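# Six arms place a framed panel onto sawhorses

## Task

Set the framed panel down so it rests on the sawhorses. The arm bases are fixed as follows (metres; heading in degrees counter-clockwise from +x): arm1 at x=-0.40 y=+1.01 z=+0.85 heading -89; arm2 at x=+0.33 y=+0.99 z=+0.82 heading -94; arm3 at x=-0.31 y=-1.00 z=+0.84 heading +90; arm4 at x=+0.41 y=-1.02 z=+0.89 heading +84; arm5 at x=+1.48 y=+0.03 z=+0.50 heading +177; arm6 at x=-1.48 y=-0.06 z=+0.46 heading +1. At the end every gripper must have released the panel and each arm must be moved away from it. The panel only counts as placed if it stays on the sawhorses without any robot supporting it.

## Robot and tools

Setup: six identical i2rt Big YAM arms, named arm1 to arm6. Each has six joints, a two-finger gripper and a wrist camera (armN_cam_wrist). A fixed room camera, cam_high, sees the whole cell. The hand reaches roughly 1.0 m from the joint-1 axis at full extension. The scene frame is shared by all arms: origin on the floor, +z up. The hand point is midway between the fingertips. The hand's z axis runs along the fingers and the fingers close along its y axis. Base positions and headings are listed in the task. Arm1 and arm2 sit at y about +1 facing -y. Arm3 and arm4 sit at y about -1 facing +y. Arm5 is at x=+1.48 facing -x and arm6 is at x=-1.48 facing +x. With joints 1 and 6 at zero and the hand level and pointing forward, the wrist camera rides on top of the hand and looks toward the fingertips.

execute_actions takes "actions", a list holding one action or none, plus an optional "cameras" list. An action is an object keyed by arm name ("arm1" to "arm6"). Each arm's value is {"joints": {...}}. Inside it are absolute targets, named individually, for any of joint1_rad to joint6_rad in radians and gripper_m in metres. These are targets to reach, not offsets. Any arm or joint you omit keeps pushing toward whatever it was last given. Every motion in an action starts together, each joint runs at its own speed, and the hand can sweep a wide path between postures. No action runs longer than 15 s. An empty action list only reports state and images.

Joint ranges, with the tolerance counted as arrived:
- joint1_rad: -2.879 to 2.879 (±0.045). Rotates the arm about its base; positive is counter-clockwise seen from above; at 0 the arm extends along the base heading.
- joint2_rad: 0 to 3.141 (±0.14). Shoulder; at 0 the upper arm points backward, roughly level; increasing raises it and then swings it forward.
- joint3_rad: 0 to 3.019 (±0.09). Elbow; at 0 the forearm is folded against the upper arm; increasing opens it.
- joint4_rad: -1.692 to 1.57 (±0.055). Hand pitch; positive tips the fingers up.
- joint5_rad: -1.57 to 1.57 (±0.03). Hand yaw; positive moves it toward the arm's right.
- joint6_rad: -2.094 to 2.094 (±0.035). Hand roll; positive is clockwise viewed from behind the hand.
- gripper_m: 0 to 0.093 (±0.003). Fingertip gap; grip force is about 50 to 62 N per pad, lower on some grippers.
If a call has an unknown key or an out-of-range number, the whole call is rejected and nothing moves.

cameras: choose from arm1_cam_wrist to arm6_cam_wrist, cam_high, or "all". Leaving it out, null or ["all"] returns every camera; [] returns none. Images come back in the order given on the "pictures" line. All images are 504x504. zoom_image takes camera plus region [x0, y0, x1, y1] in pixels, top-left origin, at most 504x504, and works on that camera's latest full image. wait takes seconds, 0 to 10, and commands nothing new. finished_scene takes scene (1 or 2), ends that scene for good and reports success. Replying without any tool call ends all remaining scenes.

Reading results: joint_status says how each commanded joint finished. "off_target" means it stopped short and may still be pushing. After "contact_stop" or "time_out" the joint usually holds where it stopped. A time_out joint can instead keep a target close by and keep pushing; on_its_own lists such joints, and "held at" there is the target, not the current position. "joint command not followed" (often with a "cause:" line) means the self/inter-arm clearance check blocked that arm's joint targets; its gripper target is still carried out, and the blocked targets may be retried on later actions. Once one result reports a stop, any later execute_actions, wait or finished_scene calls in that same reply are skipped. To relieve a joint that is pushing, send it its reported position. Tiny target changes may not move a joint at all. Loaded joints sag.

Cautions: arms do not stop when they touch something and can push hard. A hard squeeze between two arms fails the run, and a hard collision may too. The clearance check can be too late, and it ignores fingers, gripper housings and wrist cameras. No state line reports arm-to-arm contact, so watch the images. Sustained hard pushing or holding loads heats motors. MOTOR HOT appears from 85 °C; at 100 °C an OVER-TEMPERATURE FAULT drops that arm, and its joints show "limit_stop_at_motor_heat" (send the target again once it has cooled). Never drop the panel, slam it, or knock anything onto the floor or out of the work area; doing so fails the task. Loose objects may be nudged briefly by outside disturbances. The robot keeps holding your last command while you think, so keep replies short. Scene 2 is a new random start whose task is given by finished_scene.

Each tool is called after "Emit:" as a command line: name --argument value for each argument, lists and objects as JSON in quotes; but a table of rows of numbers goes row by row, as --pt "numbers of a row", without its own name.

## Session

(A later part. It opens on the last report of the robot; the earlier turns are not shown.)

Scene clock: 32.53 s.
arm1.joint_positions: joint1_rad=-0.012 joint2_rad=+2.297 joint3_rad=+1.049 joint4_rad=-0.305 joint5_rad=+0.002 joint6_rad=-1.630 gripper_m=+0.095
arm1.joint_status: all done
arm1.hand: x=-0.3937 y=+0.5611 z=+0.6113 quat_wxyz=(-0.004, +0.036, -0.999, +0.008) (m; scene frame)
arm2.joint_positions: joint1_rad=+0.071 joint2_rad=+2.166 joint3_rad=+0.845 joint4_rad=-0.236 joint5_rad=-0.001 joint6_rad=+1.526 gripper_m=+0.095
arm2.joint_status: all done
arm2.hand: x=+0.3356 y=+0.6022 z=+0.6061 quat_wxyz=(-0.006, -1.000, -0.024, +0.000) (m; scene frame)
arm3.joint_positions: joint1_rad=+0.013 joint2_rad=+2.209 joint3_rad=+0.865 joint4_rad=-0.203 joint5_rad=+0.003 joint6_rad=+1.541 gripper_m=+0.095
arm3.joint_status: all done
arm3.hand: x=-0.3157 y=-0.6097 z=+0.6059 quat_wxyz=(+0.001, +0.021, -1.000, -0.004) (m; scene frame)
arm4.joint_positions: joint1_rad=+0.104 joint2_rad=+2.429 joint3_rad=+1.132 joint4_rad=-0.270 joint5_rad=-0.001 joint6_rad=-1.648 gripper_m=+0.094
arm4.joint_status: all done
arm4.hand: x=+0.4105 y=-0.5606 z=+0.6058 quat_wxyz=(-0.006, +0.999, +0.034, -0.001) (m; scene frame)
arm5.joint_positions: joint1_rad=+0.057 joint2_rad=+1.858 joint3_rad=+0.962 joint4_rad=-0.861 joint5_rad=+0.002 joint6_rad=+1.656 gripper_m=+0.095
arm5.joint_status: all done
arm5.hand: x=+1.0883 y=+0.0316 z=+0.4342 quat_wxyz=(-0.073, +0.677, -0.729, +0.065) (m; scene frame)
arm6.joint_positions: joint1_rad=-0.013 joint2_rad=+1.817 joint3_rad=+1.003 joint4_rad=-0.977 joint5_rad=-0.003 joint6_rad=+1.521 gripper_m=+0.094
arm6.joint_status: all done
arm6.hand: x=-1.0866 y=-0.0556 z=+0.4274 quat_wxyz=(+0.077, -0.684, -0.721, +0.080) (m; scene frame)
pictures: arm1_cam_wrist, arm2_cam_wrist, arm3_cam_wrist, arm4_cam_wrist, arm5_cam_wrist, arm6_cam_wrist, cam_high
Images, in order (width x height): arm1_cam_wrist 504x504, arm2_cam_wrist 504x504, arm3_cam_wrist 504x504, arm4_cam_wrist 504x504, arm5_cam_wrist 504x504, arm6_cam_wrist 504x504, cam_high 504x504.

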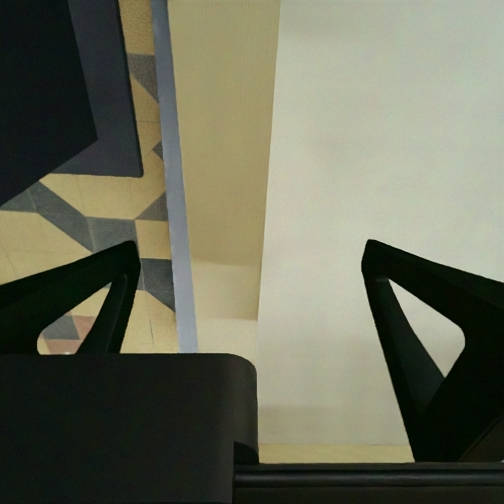

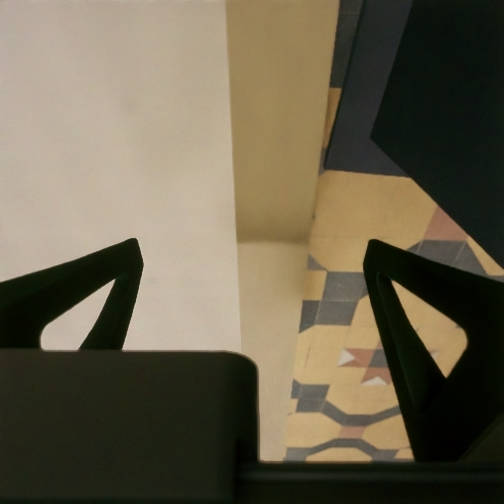

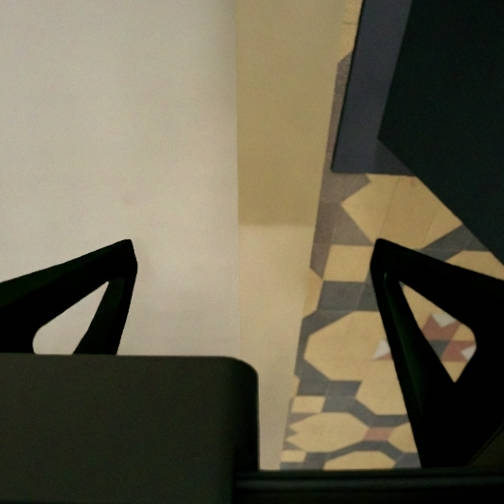

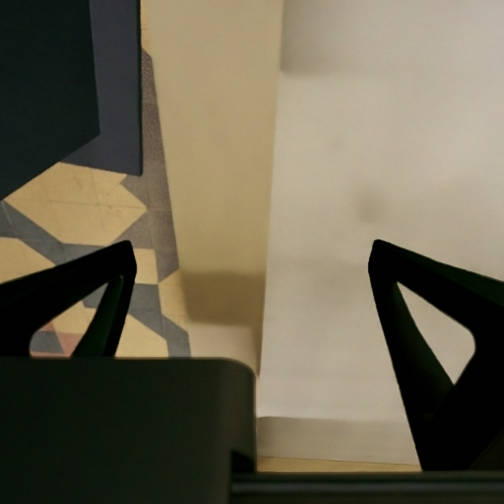

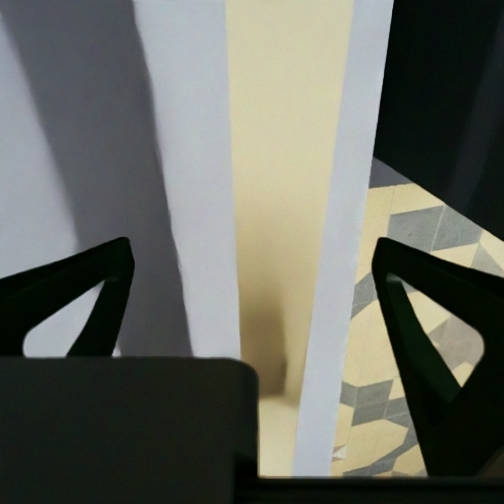

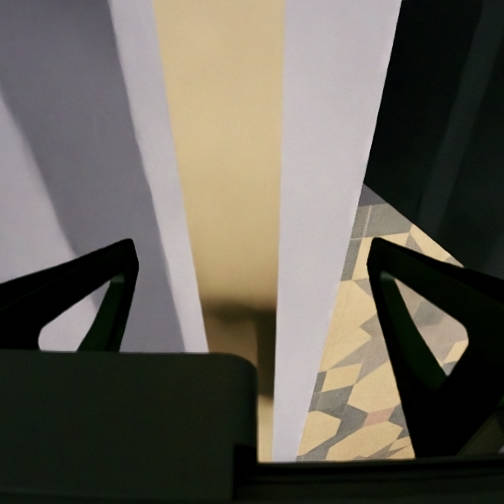

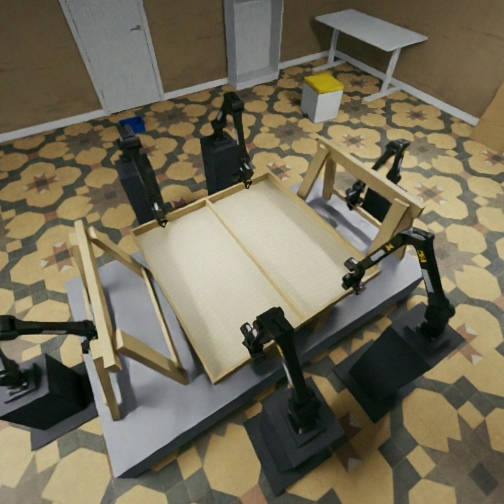

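Emit:
execute_actions --actions '[{"arm1":{"joints":{"joint2_rad":2.325,"gripper_m":0.0}},"arm2":{"joints":{"joint2_rad":2.185,"gripper_m":0.0}},"arm3":{"joints":{"joint2_rad":2.225,"gripper_m":0.0}},"arm4":{"joints":{"joint2_rad":2.44,"gripper_m":0.0}}}]' --cameras '["arm1_cam_wrist", "arm3_cam_wrist", "cam_high"]'

Scene clock: 33.77 s.
arm1.joint_positions: joint1_rad=-0.013 joint2_rad=+2.298 joint3_rad=+1.040 joint4_rad=-0.306 joint5_rad=+0.001 joint6_rad=-1.616 gripper_m=+0.019
arm1.joint_status: gripper_m off_target (ended at +0.019, target +0.000); the others done
arm1.hand: x=-0.3940 y=+0.5679 z=+0.6095 quat_wxyz=(-0.005, +0.028, -1.000, +0.001) (m; scene frame)
arm2.joint_positions: joint1_rad=+0.071 joint2_rad=+2.166 joint3_rad=+0.839 joint4_rad=-0.240 joint5_rad=+0.000 joint6_rad=+1.519 gripper_m=+0.018
arm2.joint_status: gripper_m off_target (ended at +0.018, target +0.000); the others done
arm2.hand: x=+0.3356 y=+0.6067 z=+0.6054 quat_wxyz=(-0.001, -1.000, -0.027, +0.000) (m; scene frame)
arm3.joint_positions: joint1_rad=+0.013 joint2_rad=+2.210 joint3_rad=+0.859 joint4_rad=-0.206 joint5_rad=+0.003 joint6_rad=+1.542 gripper_m=+0.018
arm3.joint_status: gripper_m off_target (ended at +0.018, target +0.000); the others done
arm3.hand: x=-0.3156 y=-0.6145 z=+0.6050 quat_wxyz=(+0.001, +0.020, -1.000, +0.001) (m; scene frame)
arm4.joint_positions: joint1_rad=+0.103 joint2_rad=+2.431 joint3_rad=+1.126 joint4_rad=-0.272 joint5_rad=-0.001 joint6_rad=-1.633 gripper_m=+0.018
arm4.joint_status: gripper_m off_target (ended at +0.018, target +0.000); the others done
arm4.hand: x=+0.4107 y=-0.5656 z=+0.6044 quat_wxyz=(-0.002, +1.000, +0.027, -0.001) (m; scene frame)
arm5.joint_positions: joint1_rad=+0.057 joint2_rad=+1.858 joint3_rad=+0.962 joint4_rad=-0.861 joint5_rad=+0.002 joint6_rad=+1.656 gripper_m=+0.095
arm5.joint_status: not commanded
arm5.hand: x=+1.0883 y=+0.0316 z=+0.4342 quat_wxyz=(-0.073, +0.677, -0.729, +0.065) (m; scene frame)
arm6.joint_positions: joint1_rad=-0.013 joint2_rad=+1.817 joint3_rad=+1.003 joint4_rad=-0.977 joint5_rad=-0.003 joint6_rad=+1.521 gripper_m=+0.094
arm6.joint_status: not commanded
arm6.hand: x=-1.0866 y=-0.0556 z=+0.4274 quat_wxyz=(+0.077, -0.684, -0.721, +0.080) (m; scene frame)
pictures: arm1_cam_wrist, arm3_cam_wrist, cam_high
Images, in order (width x height): arm1_cam_wrist 504x504, arm3_cam_wrist 504x504, cam_high 504x504.

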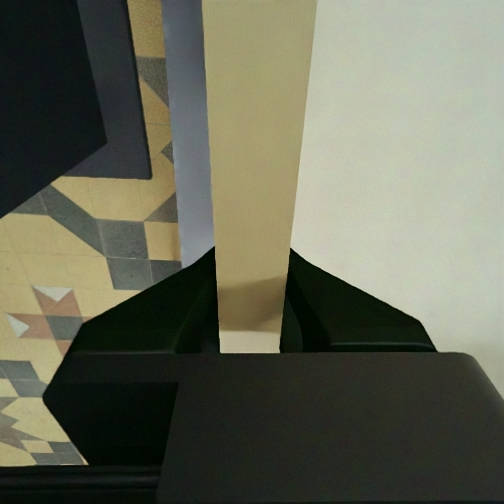

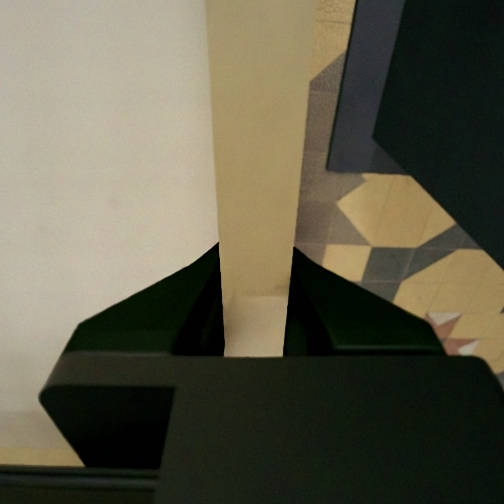

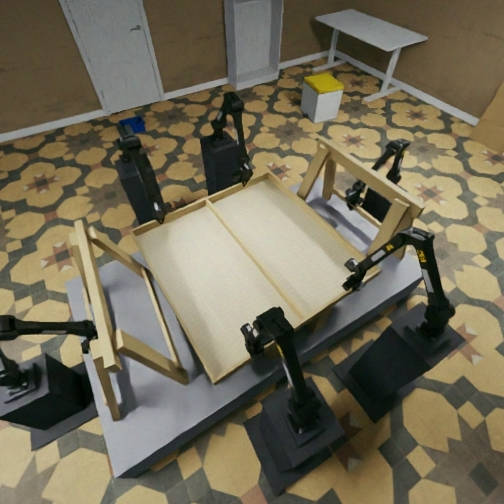

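Emit:
execute_actions --actions '[{"arm1":{"joints":{"joint2_rad":2.116,"joint3_rad":0.995,"joint4_rad":-0.443}},"arm2":{"joints":{"joint2_rad":1.961,"joint3_rad":0.807,"joint4_rad":-0.413}},"arm3":{"joints":{"joint2_rad":2.005,"joint3_rad":0.819,"joint4_rad":-0.371}},"arm4":{"joints":{"joint2_rad":2.25,"joint3_rad":1.059,"joint4_rad":-0.386}}}]' --cameras '["arm1_cam_wrist", "arm4_cam_wrist", "cam_high"]'

Scene clock: 37.33 s.
arm1.joint_positions: joint1_rad=-0.014 joint2_rad=+2.191 joint3_rad=+1.006 joint4_rad=-0.384 joint5_rad=-0.002 joint6_rad=-1.614 gripper_m=+0.019
arm1.joint_status: joint4_rad time_out (moved -0.078 of -0.137); the others done
arm1.on_its_own: joint4_rad reads -0.384 and still pushes toward -0.443 since a time_out
arm1.hand: x=-0.3945 y=+0.5691 z=+0.6504 quat_wxyz=(-0.006, +0.027, -1.000, +0.000) (m; scene frame)
arm2.joint_positions: joint1_rad=+0.071 joint2_rad=+2.048 joint3_rad=+0.819 joint4_rad=-0.350 joint5_rad=+0.001 joint6_rad=+1.516 gripper_m=+0.018
arm2.joint_status: joint4_rad time_out (moved -0.110 of -0.173); the others done
arm2.on_its_own: joint4_rad reads -0.350 and still pushes toward -0.413 since a time_out
arm2.hand: x=+0.3352 y=+0.6082 z=+0.6461 quat_wxyz=(+0.005, -1.000, -0.029, +0.001) (m; scene frame)
arm3.joint_positions: joint1_rad=+0.013 joint2_rad=+2.087 joint3_rad=+0.834 joint4_rad=-0.312 joint5_rad=+0.003 joint6_rad=+1.543 gripper_m=+0.018
arm3.joint_status: joint4_rad time_out (moved -0.106 of -0.165); the others done
arm3.on_its_own: joint4_rad reads -0.312 and still pushes toward -0.371 since a time_out
arm3.hand: x=-0.3155 y=-0.6143 z=+0.6473 quat_wxyz=(+0.002, +0.020, -1.000, +0.005) (m; scene frame)
arm4.joint_positions: joint1_rad=+0.103 joint2_rad=+2.318 joint3_rad=+1.076 joint4_rad=-0.334 joint5_rad=-0.001 joint6_rad=-1.633 gripper_m=+0.018
arm4.joint_status: all done
arm4.hand: x=+0.4109 y=-0.5665 z=+0.6476 quat_wxyz=(-0.002, +1.000, +0.027, -0.001) (m; scene frame)
arm5.joint_positions: joint1_rad=+0.057 joint2_rad=+1.858 joint3_rad=+0.962 joint4_rad=-0.861 joint5_rad=+0.002 joint6_rad=+1.656 gripper_m=+0.095
arm5.joint_status: not commanded
arm5.hand: x=+1.0883 y=+0.0316 z=+0.4342 quat_wxyz=(-0.073, +0.677, -0.729, +0.065) (m; scene frame)
arm6.joint_positions: joint1_rad=-0.013 joint2_rad=+1.817 joint3_rad=+1.003 joint4_rad=-0.977 joint5_rad=-0.003 joint6_rad=+1.521 gripper_m=+0.094
arm6.joint_status: not commanded
arm6.hand: x=-1.0866 y=-0.0556 z=+0.4274 quat_wxyz=(+0.077, -0.684, -0.721, +0.080) (m; scene frame)
pictures: arm1_cam_wrist, arm4_cam_wrist, cam_high
Images, in order (width x height): arm1_cam_wrist 504x504, arm4_cam_wrist 504x504, cam_high 504x504.

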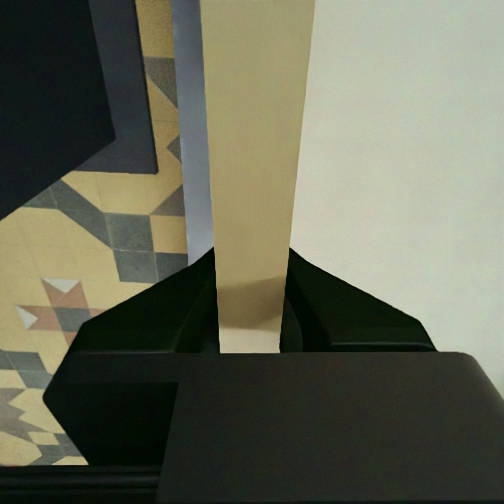

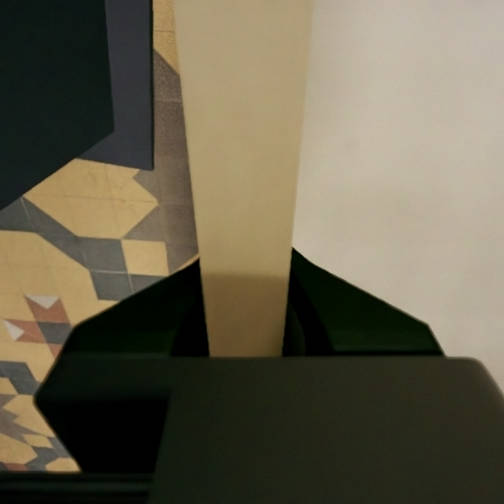

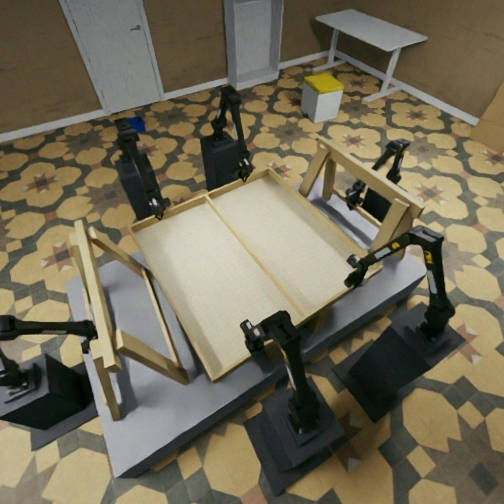

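Emit:
execute_actions --actions '[{"arm1":{"joints":{"joint2_rad":1.815,"joint3_rad":1.01,"joint4_rad":-0.655}},"arm2":{"joints":{"joint2_rad":1.63,"joint3_rad":0.844,"joint4_rad":-0.671}},"arm3":{"joints":{"joint2_rad":1.675,"joint3_rad":0.846,"joint4_rad":-0.622}},"arm4":{"joints":{"joint2_rad":1.95,"joint3_rad":1.043,"joint4_rad":-0.573}}}]' --cameras '["cam_high"]'

Scene clock: 38.97 s.
arm1.joint_positions: joint1_rad=-0.014 joint2_rad=+1.889 joint3_rad=+0.972 joint4_rad=-0.644 joint5_rad=-0.003 joint6_rad=-1.613 gripper_m=+0.019
arm1.joint_status: all done
arm1.hand: x=-0.3957 y=+0.5710 z=+0.7704 quat_wxyz=(-0.007, +0.026, -1.000, +0.003) (m; scene frame)
arm2.joint_positions: joint1_rad=+0.069 joint2_rad=+1.719 joint3_rad=+0.811 joint4_rad=-0.653 joint5_rad=+0.005 joint6_rad=+1.515 gripper_m=+0.019
arm2.joint_status: all done
arm2.hand: x=+0.3340 y=+0.6077 z=+0.7642 quat_wxyz=(-0.004, -1.000, -0.028, +0.003) (m; scene frame)
arm3.joint_positions: joint1_rad=+0.013 joint2_rad=+1.762 joint3_rad=+0.821 joint4_rad=-0.603 joint5_rad=+0.001 joint6_rad=+1.545 gripper_m=+0.018
arm3.joint_status: all done
arm3.hand: x=-0.3152 y=-0.6089 z=+0.7648 quat_wxyz=(+0.002, +0.019, -1.000, -0.006) (m; scene frame)
arm4.joint_positions: joint1_rad=+0.103 joint2_rad=+2.024 joint3_rad=+1.018 joint4_rad=-0.559 joint5_rad=-0.001 joint6_rad=-1.633 gripper_m=+0.018
arm4.joint_status: all done
arm4.hand: x=+0.4111 y=-0.5642 z=+0.7656 quat_wxyz=(-0.008, +1.000, +0.026, -0.001) (m; scene frame)
arm5.joint_positions: joint1_rad=+0.057 joint2_rad=+1.858 joint3_rad=+0.962 joint4_rad=-0.861 joint5_rad=+0.002 joint6_rad=+1.656 gripper_m=+0.095
arm5.joint_status: not commanded
arm5.hand: x=+1.0883 y=+0.0316 z=+0.4342 quat_wxyz=(-0.073, +0.677, -0.729, +0.065) (m; scene frame)
arm6.joint_positions: joint1_rad=-0.013 joint2_rad=+1.817 joint3_rad=+1.003 joint4_rad=-0.977 joint5_rad=-0.003 joint6_rad=+1.521 gripper_m=+0.094
arm6.joint_status: not commanded
arm6.hand: x=-1.0866 y=-0.0556 z=+0.4274 quat_wxyz=(+0.077, -0.684, -0.721, +0.080) (m; scene frame)
pictures: cam_high
Images, in order (width x height): cam_high 504x504.

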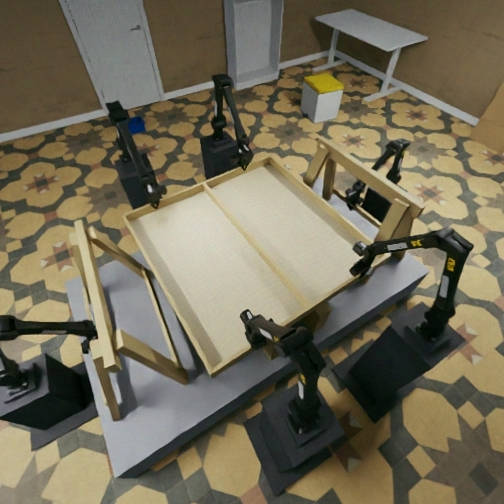

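Emit:
execute_actions --actions '[{"arm1":{"joints":{"joint2_rad":1.55,"joint3_rad":1.162,"joint4_rad":-1.062}},"arm2":{"joints":{"joint2_rad":1.356,"joint3_rad":1.038,"joint4_rad":-1.127}},"arm3":{"joints":{"joint2_rad":1.382,"joint3_rad":1.02,"joint4_rad":-1.077}},"arm4":{"joints":{"joint2_rad":1.649,"joint3_rad":1.137,"joint4_rad":-0.959}}}]' --cameras '["arm1_cam_wrist", "arm4_cam_wrist", "cam_high"]'

Scene clock: 42.50 s.
arm1.joint_positions: joint1_rad=-0.015 joint2_rad=+1.616 joint3_rad=+1.080 joint4_rad=-1.021 joint5_rad=-0.004 joint6_rad=-1.615 gripper_m=+0.019
arm1.joint_status: all done
arm1.hand: x=-0.3971 y=+0.5712 z=+0.9155 quat_wxyz=(-0.007, +0.027, -1.000, +0.005) (m; scene frame)
arm2.joint_positions: joint1_rad=+0.066 joint2_rad=+1.437 joint3_rad=+0.957 joint4_rad=-1.066 joint5_rad=+0.006 joint6_rad=+1.512 gripper_m=+0.019
arm2.joint_status: joint4_rad time_out (moved -0.412 of -0.474); the others done
arm2.on_its_own: joint4_rad reads -1.066 and still pushes toward -1.127 since a time_out
arm2.hand: x=+0.3327 y=+0.6061 z=+0.9090 quat_wxyz=(-0.012, -1.000, -0.028, +0.003) (m; scene frame)
arm3.joint_positions: joint1_rad=+0.013 joint2_rad=+1.470 joint3_rad=+0.943 joint4_rad=-1.020 joint5_rad=+0.001 joint6_rad=+1.544 gripper_m=+0.018
arm3.joint_status: joint4_rad off_target (ended at -1.020, target -1.077); the others done
arm3.hand: x=-0.3143 y=-0.6117 z=+0.9060 quat_wxyz=(+0.002, +0.019, -1.000, -0.004) (m; scene frame)
arm4.joint_positions: joint1_rad=+0.102 joint2_rad=+1.718 joint3_rad=+1.061 joint4_rad=-0.907 joint5_rad=+0.001 joint6_rad=-1.636 gripper_m=+0.018
arm4.joint_status: all done
arm4.hand: x=+0.4119 y=-0.5715 z=+0.9089 quat_wxyz=(-0.008, +1.000, +0.027, +0.000) (m; scene frame)
arm5.joint_positions: joint1_rad=+0.057 joint2_rad=+1.858 joint3_rad=+0.962 joint4_rad=-0.861 joint5_rad=+0.002 joint6_rad=+1.656 gripper_m=+0.095
arm5.joint_status: not commanded
arm5.hand: x=+1.0883 y=+0.0316 z=+0.4342 quat_wxyz=(-0.073, +0.677, -0.729, +0.065) (m; scene frame)
arm6.joint_positions: joint1_rad=-0.013 joint2_rad=+1.817 joint3_rad=+1.003 joint4_rad=-0.977 joint5_rad=-0.003 joint6_rad=+1.521 gripper_m=+0.094
arm6.joint_status: not commanded
arm6.hand: x=-1.0866 y=-0.0556 z=+0.4274 quat_wxyz=(+0.077, -0.684, -0.721, +0.080) (m; scene frame)
pictures: arm1_cam_wrist, arm4_cam_wrist, cam_high
Images, in order (width x height): arm1_cam_wrist 504x504, arm4_cam_wrist 504x504, cam_high 504x504.

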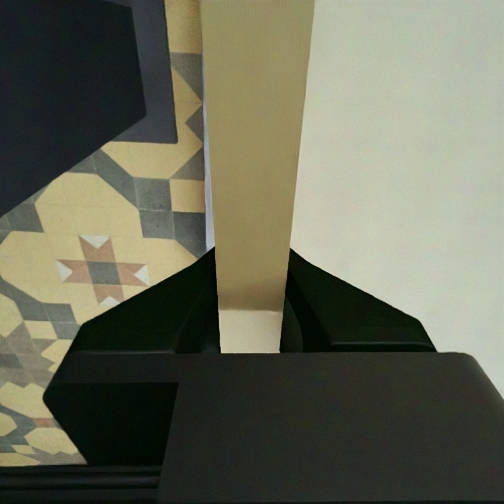

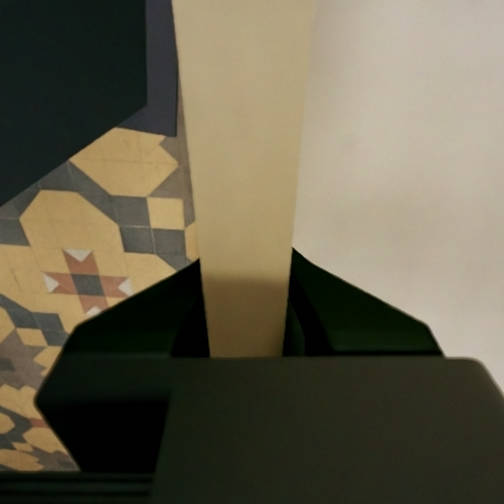

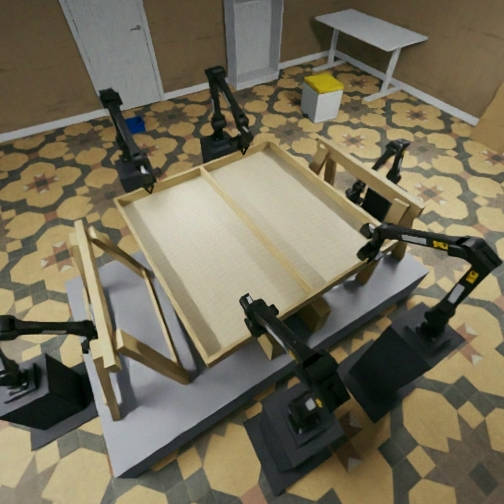

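Emit:
execute_actions --actions '[{"arm1":{"joints":{"joint2_rad":1.44,"joint3_rad":1.454,"joint4_rad":-1.421}},"arm2":{"joints":{"joint2_rad":1.265,"joint3_rad":1.367,"joint4_rad":-1.5}},"arm3":{"joints":{"joint2_rad":1.271,"joint3_rad":1.34,"joint4_rad":-1.452}},"arm4":{"joints":{"joint2_rad":1.494,"joint3_rad":1.389,"joint4_rad":-1.315}},"arm5":{"joints":{"gripper_m":0.0}},"arm6":{"joints":{"gripper_m":0.0}}}]' --cameras '["arm1_cam_wrist", "arm5_cam_wrist", "arm6_cam_wrist", "cam_high"]'

Scene clock: 45.53 s.
arm1.joint_positions: joint1_rad=-0.016 joint2_rad=+1.501 joint3_rad=+1.323 joint4_rad=-1.405 joint5_rad=-0.008 joint6_rad=-1.613 gripper_m=+0.019
arm1.joint_status: joint3_rad time_out (moved +0.243 of +0.374); the others done
arm1.on_its_own: joint3_rad reads +1.323 and still pushes toward +1.435 since a time_out
arm1.hand: x=-0.3982 y=+0.5733 z=+1.0500 quat_wxyz=(-0.009, +0.026, -1.000, -0.008) (m; scene frame)
arm2.joint_positions: joint1_rad=+0.065 joint2_rad=+1.352 joint3_rad=+1.236 joint4_rad=-1.461 joint5_rad=+0.010 joint6_rad=+1.507 gripper_m=+0.019
arm2.joint_status: joint3_rad time_out (moved +0.279 of +0.410); the others done
arm2.on_its_own: joint3_rad reads +1.236 and still pushes toward +1.349 since a time_out
arm2.hand: x=+0.3317 y=+0.6058 z=+1.0412 quat_wxyz=(+0.004, -1.000, -0.031, +0.005) (m; scene frame)
arm3.joint_positions: joint1_rad=+0.011 joint2_rad=+1.355 joint3_rad=+1.207 joint4_rad=-1.423 joint5_rad=+0.001 joint6_rad=+1.543 gripper_m=+0.018
arm3.joint_status: joint3_rad time_out (moved +0.264 of +0.397); the others done
arm3.on_its_own: joint3_rad reads +1.207 and still pushes toward +1.320 since a time_out
arm3.hand: x=-0.3131 y=-0.6121 z=+1.0427 quat_wxyz=(+0.003, +0.020, -1.000, +0.008) (m; scene frame)
arm4.joint_positions: joint1_rad=+0.099 joint2_rad=+1.554 joint3_rad=+1.254 joint4_rad=-1.284 joint5_rad=-0.001 joint6_rad=-1.639 gripper_m=+0.019
arm4.joint_status: joint3_rad time_out (moved +0.194 of +0.328); the others done
arm4.on_its_own: joint3_rad reads +1.254 and still pushes toward +1.367 since a time_out
arm4.hand: x=+0.4129 y=-0.5765 z=+1.0445 quat_wxyz=(+0.002, +1.000, +0.027, -0.001) (m; scene frame)
arm5.joint_positions: joint1_rad=+0.057 joint2_rad=+1.858 joint3_rad=+0.956 joint4_rad=-0.876 joint5_rad=+0.000 joint6_rad=+1.654 gripper_m=+0.018
arm5.joint_status: gripper_m off_target (ended at +0.018, target +0.000)
arm5.hand: x=+1.0953 y=+0.0313 z=+0.4337 quat_wxyz=(-0.080, +0.677, -0.728, +0.073) (m; scene frame)
arm6.joint_positions: joint1_rad=-0.013 joint2_rad=+1.817 joint3_rad=+1.005 joint4_rad=-0.970 joint5_rad=-0.003 joint6_rad=+1.508 gripper_m=+0.018
arm6.joint_status: gripper_m off_target (ended at +0.018, target +0.000)
arm6.hand: x=-1.0839 y=-0.0556 z=+0.4274 quat_wxyz=(+0.075, -0.680, -0.726, +0.076) (m; scene frame)
pictures: arm1_cam_wrist, arm5_cam_wrist, arm6_cam_wrist, cam_high
Images, in order (width x height): arm1_cam_wrist 504x504, arm5_cam_wrist 504x504, arm6_cam_wrist 504x504, cam_high 504x504.

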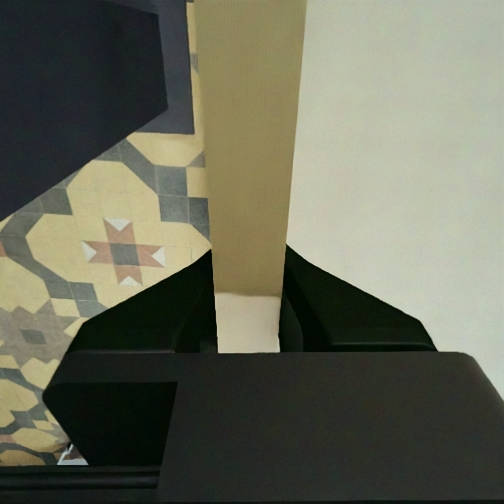

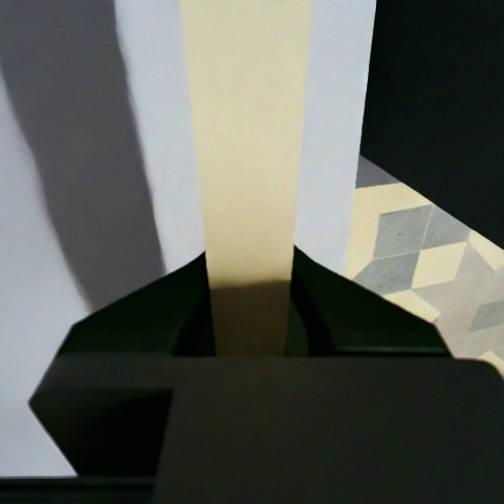

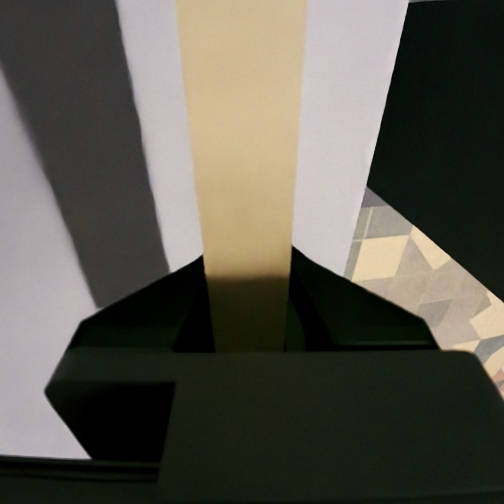

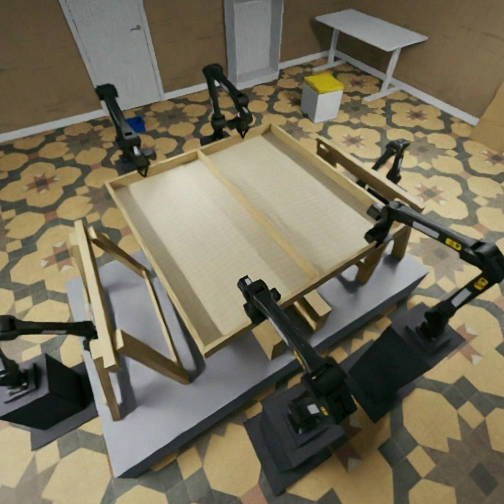

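Emit:
execute_actions --actions '[{"arm5":{"joints":{"joint2_rad":2.115,"joint3_rad":1.455,"joint4_rad":-1.087}},"arm6":{"joints":{"joint2_rad":2.09,"joint3_rad":1.51,"joint4_rad":-1.169}}}]' --cameras '["arm5_cam_wrist", "cam_high"]'

Scene clock: 48.30 s.
arm1.joint_positions: joint1_rad=-0.016 joint2_rad=+1.501 joint3_rad=+1.323 joint4_rad=-1.405 joint5_rad=-0.008 joint6_rad=-1.613 gripper_m=+0.019
arm1.joint_status: not commanded
arm1.on_its_own: joint3_rad reads +1.323 and still pushes toward +1.435 since a time_out
arm1.hand: x=-0.3982 y=+0.5733 z=+1.0500 quat_wxyz=(-0.009, +0.026, -1.000, -0.008) (m; scene frame)
arm2.joint_positions: joint1_rad=+0.065 joint2_rad=+1.352 joint3_rad=+1.236 joint4_rad=-1.461 joint5_rad=+0.010 joint6_rad=+1.507 gripper_m=+0.019
arm2.joint_status: not commanded
arm2.on_its_own: joint3_rad reads +1.236 and still pushes toward +1.349 since a time_out
arm2.hand: x=+0.3317 y=+0.6058 z=+1.0412 quat_wxyz=(+0.004, -1.000, -0.031, +0.005) (m; scene frame)
arm3.joint_positions: joint1_rad=+0.011 joint2_rad=+1.355 joint3_rad=+1.207 joint4_rad=-1.423 joint5_rad=+0.001 joint6_rad=+1.543 gripper_m=+0.018
arm3.joint_status: not commanded
arm3.on_its_own: joint3_rad reads +1.207 and still pushes toward +1.320 since a time_out
arm3.hand: x=-0.3131 y=-0.6121 z=+1.0427 quat_wxyz=(+0.003, +0.020, -1.000, +0.008) (m; scene frame)
arm4.joint_positions: joint1_rad=+0.099 joint2_rad=+1.554 joint3_rad=+1.254 joint4_rad=-1.284 joint5_rad=-0.001 joint6_rad=-1.639 gripper_m=+0.019
arm4.joint_status: not commanded
arm4.on_its_own: joint3_rad reads +1.254 and still pushes toward +1.367 since a time_out
arm4.hand: x=+0.4129 y=-0.5765 z=+1.0445 quat_wxyz=(+0.002, +1.000, +0.027, -0.001) (m; scene frame)
arm5.joint_positions: joint1_rad=+0.057 joint2_rad=+2.094 joint3_rad=+1.377 joint4_rad=-1.117 joint5_rad=+0.003 joint6_rad=+1.634 gripper_m=+0.019
arm5.joint_status: all done
arm5.hand: x=+0.9821 y=+0.0305 z=+0.4348 quat_wxyz=(-0.100, +0.682, -0.718, +0.092) (m; scene frame)
arm6.joint_positions: joint1_rad=-0.022 joint2_rad=+2.084 joint3_rad=+1.453 joint4_rad=-1.186 joint5_rad=+0.003 joint6_rad=+1.430 gripper_m=+0.019
arm6.joint_status: all done
arm6.hand: x=-0.9595 y=-0.0608 z=+0.4273 quat_wxyz=(+0.089, -0.653, -0.747, +0.086) (m; scene frame)
pictures: arm5_cam_wrist, cam_high
Images, in order (width x height): arm5_cam_wrist 504x504, cam_high 504x504.

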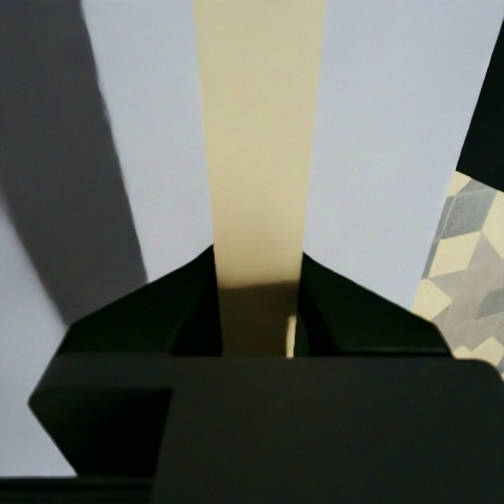

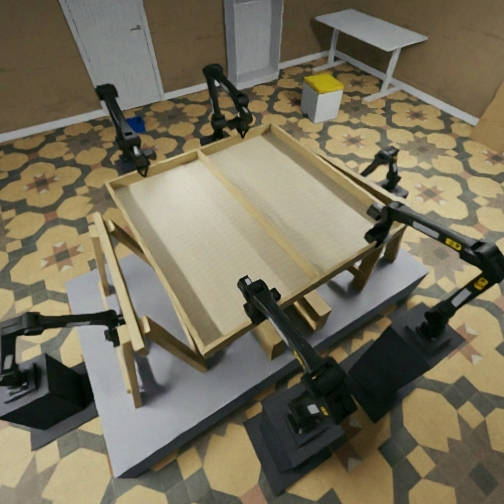

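Emit:
execute_actions --actions '[{"arm5":{"joints":{"joint2_rad":2.40,"joint3_rad":2.0,"joint4_rad":-1.315,"joint6_rad":1.62}},"arm6":{"joints":{"joint2_rad":2.395,"joint3_rad":2.08,"joint4_rad":-1.40,"joint6_rad":1.62}}}]' --cameras '["arm6_cam_wrist", "cam_high"]'

Scene clock: 51.37 s.
arm1.joint_positions: joint1_rad=-0.016 joint2_rad=+1.501 joint3_rad=+1.323 joint4_rad=-1.405 joint5_rad=-0.008 joint6_rad=-1.613 gripper_m=+0.019
arm1.joint_status: not commanded
arm1.on_its_own: joint3_rad reads +1.323 and still pushes toward +1.435 since a time_out
arm1.hand: x=-0.3982 y=+0.5733 z=+1.0500 quat_wxyz=(-0.009, +0.026, -1.000, -0.008) (m; scene frame)
arm2.joint_positions: joint1_rad=+0.065 joint2_rad=+1.352 joint3_rad=+1.236 joint4_rad=-1.461 joint5_rad=+0.010 joint6_rad=+1.507 gripper_m=+0.019
arm2.joint_status: not commanded
arm2.on_its_own: joint3_rad reads +1.236 and still pushes toward +1.349 since a time_out
arm2.hand: x=+0.3317 y=+0.6058 z=+1.0412 quat_wxyz=(+0.004, -1.000, -0.031, +0.005) (m; scene frame)
arm3.joint_positions: joint1_rad=+0.011 joint2_rad=+1.355 joint3_rad=+1.207 joint4_rad=-1.423 joint5_rad=+0.001 joint6_rad=+1.543 gripper_m=+0.018
arm3.joint_status: not commanded
arm3.on_its_own: joint3_rad reads +1.207 and still pushes toward +1.320 since a time_out
arm3.hand: x=-0.3131 y=-0.6121 z=+1.0427 quat_wxyz=(+0.003, +0.020, -1.000, +0.008) (m; scene frame)
arm4.joint_positions: joint1_rad=+0.099 joint2_rad=+1.554 joint3_rad=+1.254 joint4_rad=-1.284 joint5_rad=-0.001 joint6_rad=-1.639 gripper_m=+0.019
arm4.joint_status: not commanded
arm4.on_its_own: joint3_rad reads +1.254 and still pushes toward +1.367 since a time_out
arm4.hand: x=+0.4129 y=-0.5765 z=+1.0445 quat_wxyz=(+0.002, +1.000, +0.027, -0.001) (m; scene frame)
arm5.joint_positions: joint1_rad=+0.054 joint2_rad=+2.378 joint3_rad=+1.937 joint4_rad=-1.342 joint5_rad=+0.005 joint6_rad=+1.590 gripper_m=+0.018
arm5.joint_status: all done
arm5.hand: x=+0.8398 y=+0.0318 z=+0.4373 quat_wxyz=(-0.081, +0.699, -0.707, +0.075) (m; scene frame)
arm6.joint_positions: joint1_rad=-0.021 joint2_rad=+2.383 joint3_rad=+2.015 joint4_rad=-1.429 joint5_rad=-0.008 joint6_rad=+1.446 gripper_m=+0.021
arm6.joint_status: joint6_rad time_out (moved +0.017 of +0.190); the others done
arm6.on_its_own: joint6_rad reads +1.446 and still pushes toward +1.620 since a time_out
arm6.hand: x=-0.8307 y=-0.0587 z=+0.4276 quat_wxyz=(+0.085, -0.660, -0.743, +0.077) (m; scene frame)
pictures: arm6_cam_wrist, cam_high
Images, in order (width x height): arm6_cam_wrist 504x504, cam_high 504x504.

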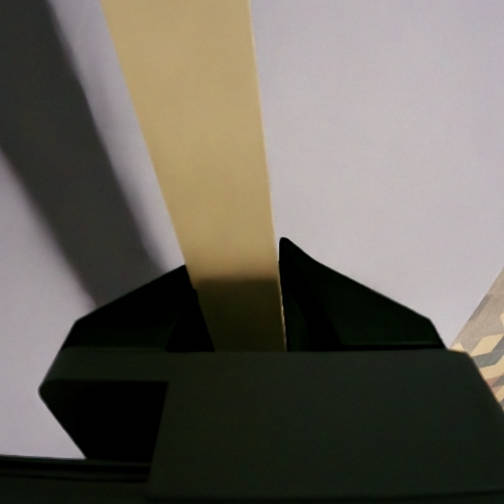

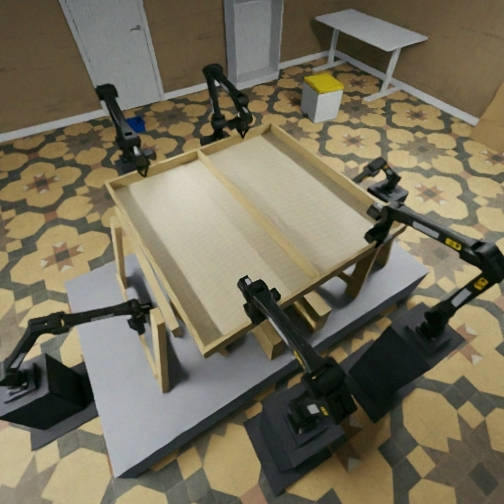

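Emit:
execute_actions --actions '[{"arm5":{"joints":{"joint2_rad":2.385,"joint3_rad":1.96,"joint4_rad":-0.89,"joint6_rad":1.59,"gripper_m":0.07}},"arm6":{"joints":{"joint1_rad":0.23,"joint3_rad":2.02,"joint4_rad":-1.43,"joint6_rad":1.65,"gripper_m":0.07}}}]' --cameras '["arm5_cam_wrist", "arm6_cam_wrist", "cam_high"]'

Scene clock: 54.57 s.
arm1.joint_positions: joint1_rad=-0.016 joint2_rad=+1.501 joint3_rad=+1.323 joint4_rad=-1.405 joint5_rad=-0.008 joint6_rad=-1.613 gripper_m=+0.019
arm1.joint_status: not commanded
arm1.on_its_own: joint3_rad reads +1.323 and still pushes toward +1.435 since a time_out
arm1.hand: x=-0.3982 y=+0.5733 z=+1.0500 quat_wxyz=(-0.009, +0.026, -1.000, -0.008) (m; scene frame)
arm2.joint_positions: joint1_rad=+0.065 joint2_rad=+1.352 joint3_rad=+1.236 joint4_rad=-1.461 joint5_rad=+0.010 joint6_rad=+1.507 gripper_m=+0.019
arm2.joint_status: not commanded
arm2.on_its_own: joint3_rad reads +1.236 and still pushes toward +1.349 since a time_out
arm2.hand: x=+0.3317 y=+0.6058 z=+1.0412 quat_wxyz=(+0.004, -1.000, -0.031, +0.005) (m; scene frame)
arm3.joint_positions: joint1_rad=+0.011 joint2_rad=+1.355 joint3_rad=+1.207 joint4_rad=-1.423 joint5_rad=+0.001 joint6_rad=+1.543 gripper_m=+0.018
arm3.joint_status: not commanded
arm3.on_its_own: joint3_rad reads +1.207 and still pushes toward +1.320 since a time_out
arm3.hand: x=-0.3131 y=-0.6121 z=+1.0427 quat_wxyz=(+0.003, +0.020, -1.000, +0.008) (m; scene frame)
arm4.joint_positions: joint1_rad=+0.099 joint2_rad=+1.554 joint3_rad=+1.254 joint4_rad=-1.284 joint5_rad=-0.001 joint6_rad=-1.639 gripper_m=+0.019
arm4.joint_status: not commanded
arm4.on_its_own: joint3_rad reads +1.254 and still pushes toward +1.367 since a time_out
arm4.hand: x=+0.4129 y=-0.5765 z=+1.0445 quat_wxyz=(+0.002, +1.000, +0.027, -0.001) (m; scene frame)
arm5.joint_positions: joint1_rad=+0.047 joint2_rad=+2.347 joint3_rad=+1.903 joint4_rad=-1.019 joint5_rad=+0.005 joint6_rad=+1.588 gripper_m=+0.070
arm5.joint_status: joint4_rad time_out (moved +0.323 of +0.452); the others done
arm5.on_its_own: joint4_rad reads -1.019 and still pushes toward -0.890 since a time_out
arm5.hand: x=+0.7686 y=+0.0362 z=+0.4414 quat_wxyz=(+0.034, +0.700, -0.712, -0.036) (m; scene frame)
arm6.joint_positions: joint1_rad=+0.228 joint2_rad=+2.383 joint3_rad=+2.015 joint4_rad=-1.431 joint5_rad=-0.001 joint6_rad=+1.639 gripper_m=+0.070
arm6.joint_status: all done
arm6.hand: x=-0.8501 y=+0.0985 z=+0.4260 quat_wxyz=(+0.065, -0.638, -0.761, +0.097) (m; scene frame)
pictures: arm5_cam_wrist, arm6_cam_wrist, cam_high
Images, in order (width x height): arm5_cam_wrist 504x504, arm6_cam_wrist 504x504, cam_high 504x504.

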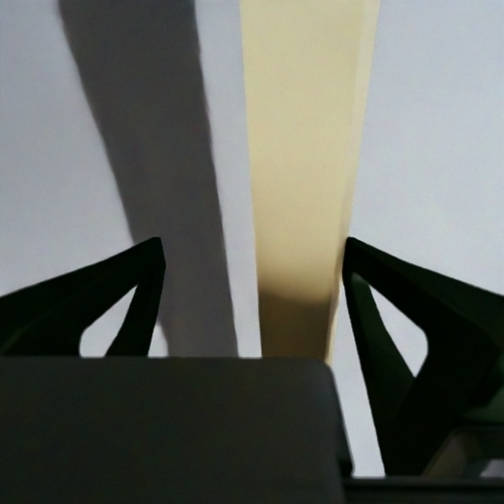

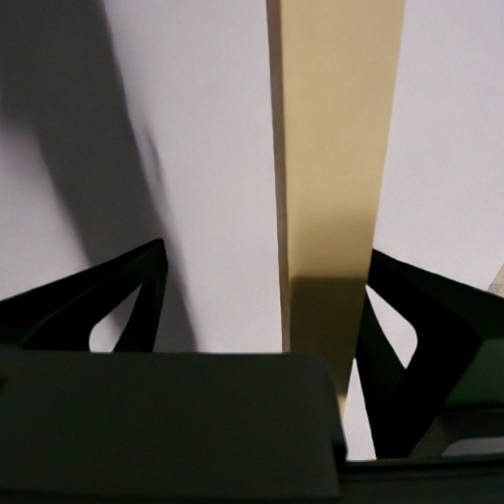

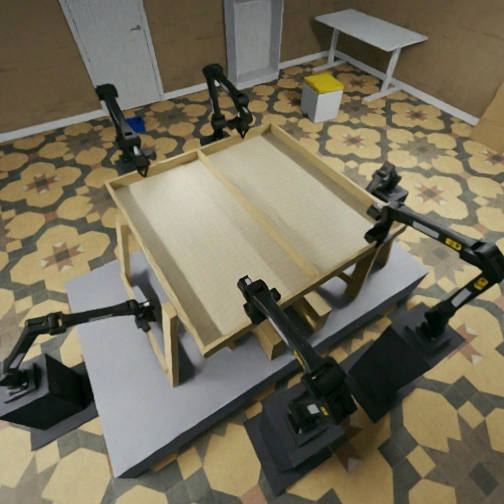

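Emit:
execute_actions --actions '[{"arm5":{"joints":{"joint2_rad":2.515,"joint3_rad":2.10,"joint4_rad":-0.40}},"arm6":{"joints":{"joint2_rad":2.40,"joint3_rad":2.06,"joint4_rad":-0.80}}}]' --cameras '["arm5_cam_wrist", "arm6_cam_wrist", "cam_high"]'

Scene clock: 57.70 s.
arm1.joint_positions: joint1_rad=-0.016 joint2_rad=+1.501 joint3_rad=+1.323 joint4_rad=-1.405 joint5_rad=-0.008 joint6_rad=-1.613 gripper_m=+0.019
arm1.joint_status: not commanded
arm1.on_its_own: joint3_rad reads +1.323 and still pushes toward +1.435 since a time_out
arm1.hand: x=-0.3982 y=+0.5733 z=+1.0500 quat_wxyz=(-0.009, +0.026, -1.000, -0.008) (m; scene frame)
arm2.joint_positions: joint1_rad=+0.065 joint2_rad=+1.352 joint3_rad=+1.236 joint4_rad=-1.461 joint5_rad=+0.010 joint6_rad=+1.507 gripper_m=+0.019
arm2.joint_status: not commanded
arm2.on_its_own: joint3_rad reads +1.236 and still pushes toward +1.349 since a time_out
arm2.hand: x=+0.3317 y=+0.6058 z=+1.0412 quat_wxyz=(+0.004, -1.000, -0.031, +0.005) (m; scene frame)
arm3.joint_positions: joint1_rad=+0.011 joint2_rad=+1.355 joint3_rad=+1.207 joint4_rad=-1.423 joint5_rad=+0.001 joint6_rad=+1.543 gripper_m=+0.018
arm3.joint_status: not commanded
arm3.on_its_own: joint3_rad reads +1.207 and still pushes toward +1.320 since a time_out
arm3.hand: x=-0.3131 y=-0.6121 z=+1.0427 quat_wxyz=(+0.003, +0.020, -1.000, +0.008) (m; scene frame)
arm4.joint_positions: joint1_rad=+0.099 joint2_rad=+1.554 joint3_rad=+1.254 joint4_rad=-1.284 joint5_rad=-0.001 joint6_rad=-1.639 gripper_m=+0.019
arm4.joint_status: not commanded
arm4.on_its_own: joint3_rad reads +1.254 and still pushes toward +1.367 since a time_out
arm4.hand: x=+0.4129 y=-0.5765 z=+1.0445 quat_wxyz=(+0.002, +1.000, +0.027, -0.001) (m; scene frame)
arm5.joint_positions: joint1_rad=+0.060 joint2_rad=+2.438 joint3_rad=+1.996 joint4_rad=-0.510 joint5_rad=-0.005 joint6_rad=+1.587 gripper_m=+0.070
arm5.joint_status: joint3_rad time_out (moved +0.093 of +0.197); joint4_rad time_out (moved +0.510 of +0.619); the others done
arm5.on_its_own: joint3_rad reads +1.996 and still pushes toward +2.100 since a time_out; joint4_rad reads -0.510 and still pushes toward -0.400 since a time_out
arm5.hand: x=+0.6327 y=+0.0237 z=+0.4563 quat_wxyz=(+0.218, +0.674, -0.675, -0.208) (m; scene frame)
arm6.joint_positions: joint1_rad=+0.242 joint2_rad=+2.363 joint3_rad=+2.005 joint4_rad=-0.847 joint5_rad=-0.008 joint6_rad=+1.646 gripper_m=+0.070
arm6.joint_status: all done
arm6.hand: x=-0.7168 y=+0.1452 z=+0.4453 quat_wxyz=(-0.105, -0.628, -0.758, -0.145) (m; scene frame)
pictures: arm5_cam_wrist, arm6_cam_wrist, cam_high
Images, in order (width x height): arm5_cam_wrist 504x504, arm6_cam_wrist 504x504, cam_high 504x504.

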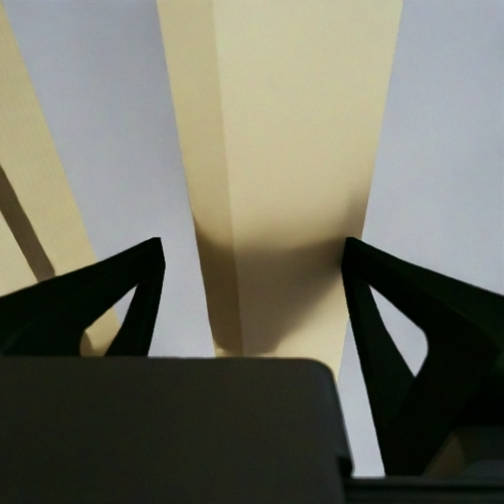

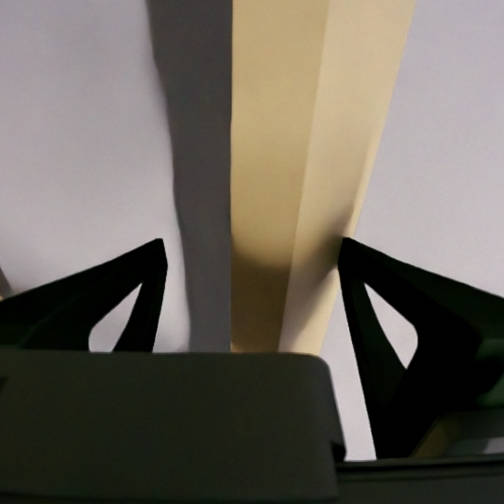

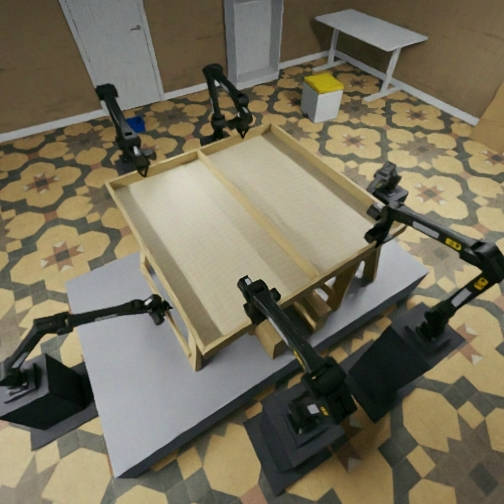

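Emit:
execute_actions --actions '[{"arm5":{"joints":{"joint2_rad":2.645,"joint3_rad":2.31,"joint4_rad":-0.42}},"arm6":{"joints":{"joint1_rad":0.12,"joint2_rad":2.575,"joint3_rad":2.28,"joint4_rad":-0.48}}}]' --cameras '["arm5_cam_wrist", "arm6_cam_wrist", "cam_high"]'

Scene clock: 64.37 s.
arm1.joint_positions: joint1_rad=-0.016 joint2_rad=+1.501 joint3_rad=+1.323 joint4_rad=-1.405 joint5_rad=-0.008 joint6_rad=-1.613 gripper_m=+0.019
arm1.joint_status: not commanded
arm1.on_its_own: joint3_rad reads +1.323 and still pushes toward +1.435 since a time_out
arm1.hand: x=-0.3982 y=+0.5733 z=+1.0500 quat_wxyz=(-0.009, +0.026, -1.000, -0.008) (m; scene frame)
arm2.joint_positions: joint1_rad=+0.065 joint2_rad=+1.352 joint3_rad=+1.236 joint4_rad=-1.461 joint5_rad=+0.010 joint6_rad=+1.507 gripper_m=+0.019
arm2.joint_status: not commanded
arm2.on_its_own: joint3_rad reads +1.236 and still pushes toward +1.349 since a time_out
arm2.hand: x=+0.3317 y=+0.6058 z=+1.0412 quat_wxyz=(+0.004, -1.000, -0.031, +0.005) (m; scene frame)
arm3.joint_positions: joint1_rad=+0.011 joint2_rad=+1.355 joint3_rad=+1.207 joint4_rad=-1.423 joint5_rad=+0.001 joint6_rad=+1.543 gripper_m=+0.018
arm3.joint_status: not commanded
arm3.on_its_own: joint3_rad reads +1.207 and still pushes toward +1.320 since a time_out
arm3.hand: x=-0.3131 y=-0.6121 z=+1.0427 quat_wxyz=(+0.003, +0.020, -1.000, +0.008) (m; scene frame)
arm4.joint_positions: joint1_rad=+0.099 joint2_rad=+1.554 joint3_rad=+1.254 joint4_rad=-1.284 joint5_rad=-0.001 joint6_rad=-1.639 gripper_m=+0.019
arm4.joint_status: not commanded
arm4.on_its_own: joint3_rad reads +1.254 and still pushes toward +1.367 since a time_out
arm4.hand: x=+0.4129 y=-0.5765 z=+1.0445 quat_wxyz=(+0.002, +1.000, +0.027, -0.001) (m; scene frame)
arm5.joint_positions: joint1_rad=+0.075 joint2_rad=+2.500 joint3_rad=+2.128 joint4_rad=-0.610 joint5_rad=-0.009 joint6_rad=+1.588 gripper_m=+0.070
arm5.joint_status: joint2_rad time_out (moved +0.062 of +0.207); joint3_rad time_out (moved +0.132 of +0.314); joint4_rad time_out (moved -0.101 of +0.090)
arm5.on_its_own: joint2_rad reads +2.500 and still pushes toward +2.645 since a time_out; joint3_rad reads +2.128 and still pushes toward +2.241 since a time_out; joint4_rad reads -0.610 and still pushes toward -0.420 since a time_out
arm5.hand: x=+0.6175 y=+0.0097 z=+0.4548 quat_wxyz=(+0.210, +0.682, -0.673, -0.194) (m; scene frame)
arm6.joint_positions: joint1_rad=+0.225 joint2_rad=+2.500 joint3_rad=+2.188 joint4_rad=-0.611 joint5_rad=-0.050 joint6_rad=+1.681 gripper_m=+0.070
arm6.joint_status: joint1_rad time_out (moved -0.018 of -0.122); joint3_rad time_out (moved +0.184 of +0.275); joint4_rad time_out (moved +0.236 of +0.367); the others done
arm6.on_its_own: joint1_rad reads +0.225 and still pushes toward +0.120 since a time_out; joint3_rad reads +2.188 and still pushes toward +2.280 since a time_out; joint4_rad reads -0.611 and still pushes toward -0.480 since a time_out
arm6.hand: x=-0.6246 y=+0.1610 z=+0.4502 quat_wxyz=(-0.165, -0.618, -0.719, -0.270) (m; scene frame)
pictures: arm5_cam_wrist, arm6_cam_wrist, cam_high
Images, in order (width x height): arm5_cam_wrist 504x504, arm6_cam_wrist 504x504, cam_high 504x504.

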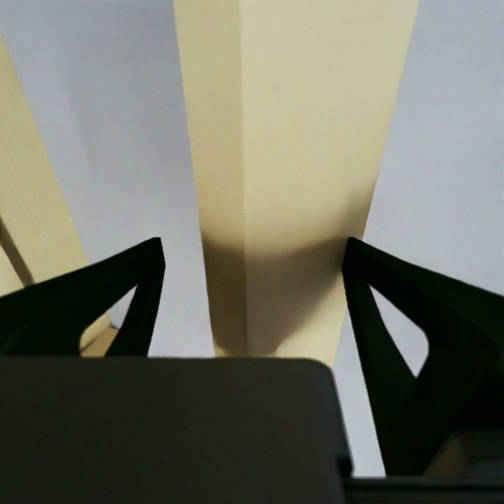

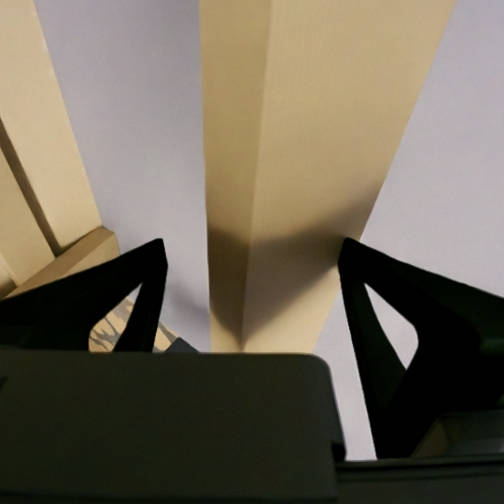

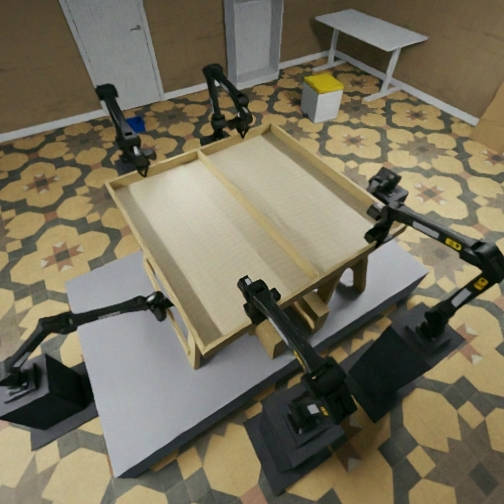

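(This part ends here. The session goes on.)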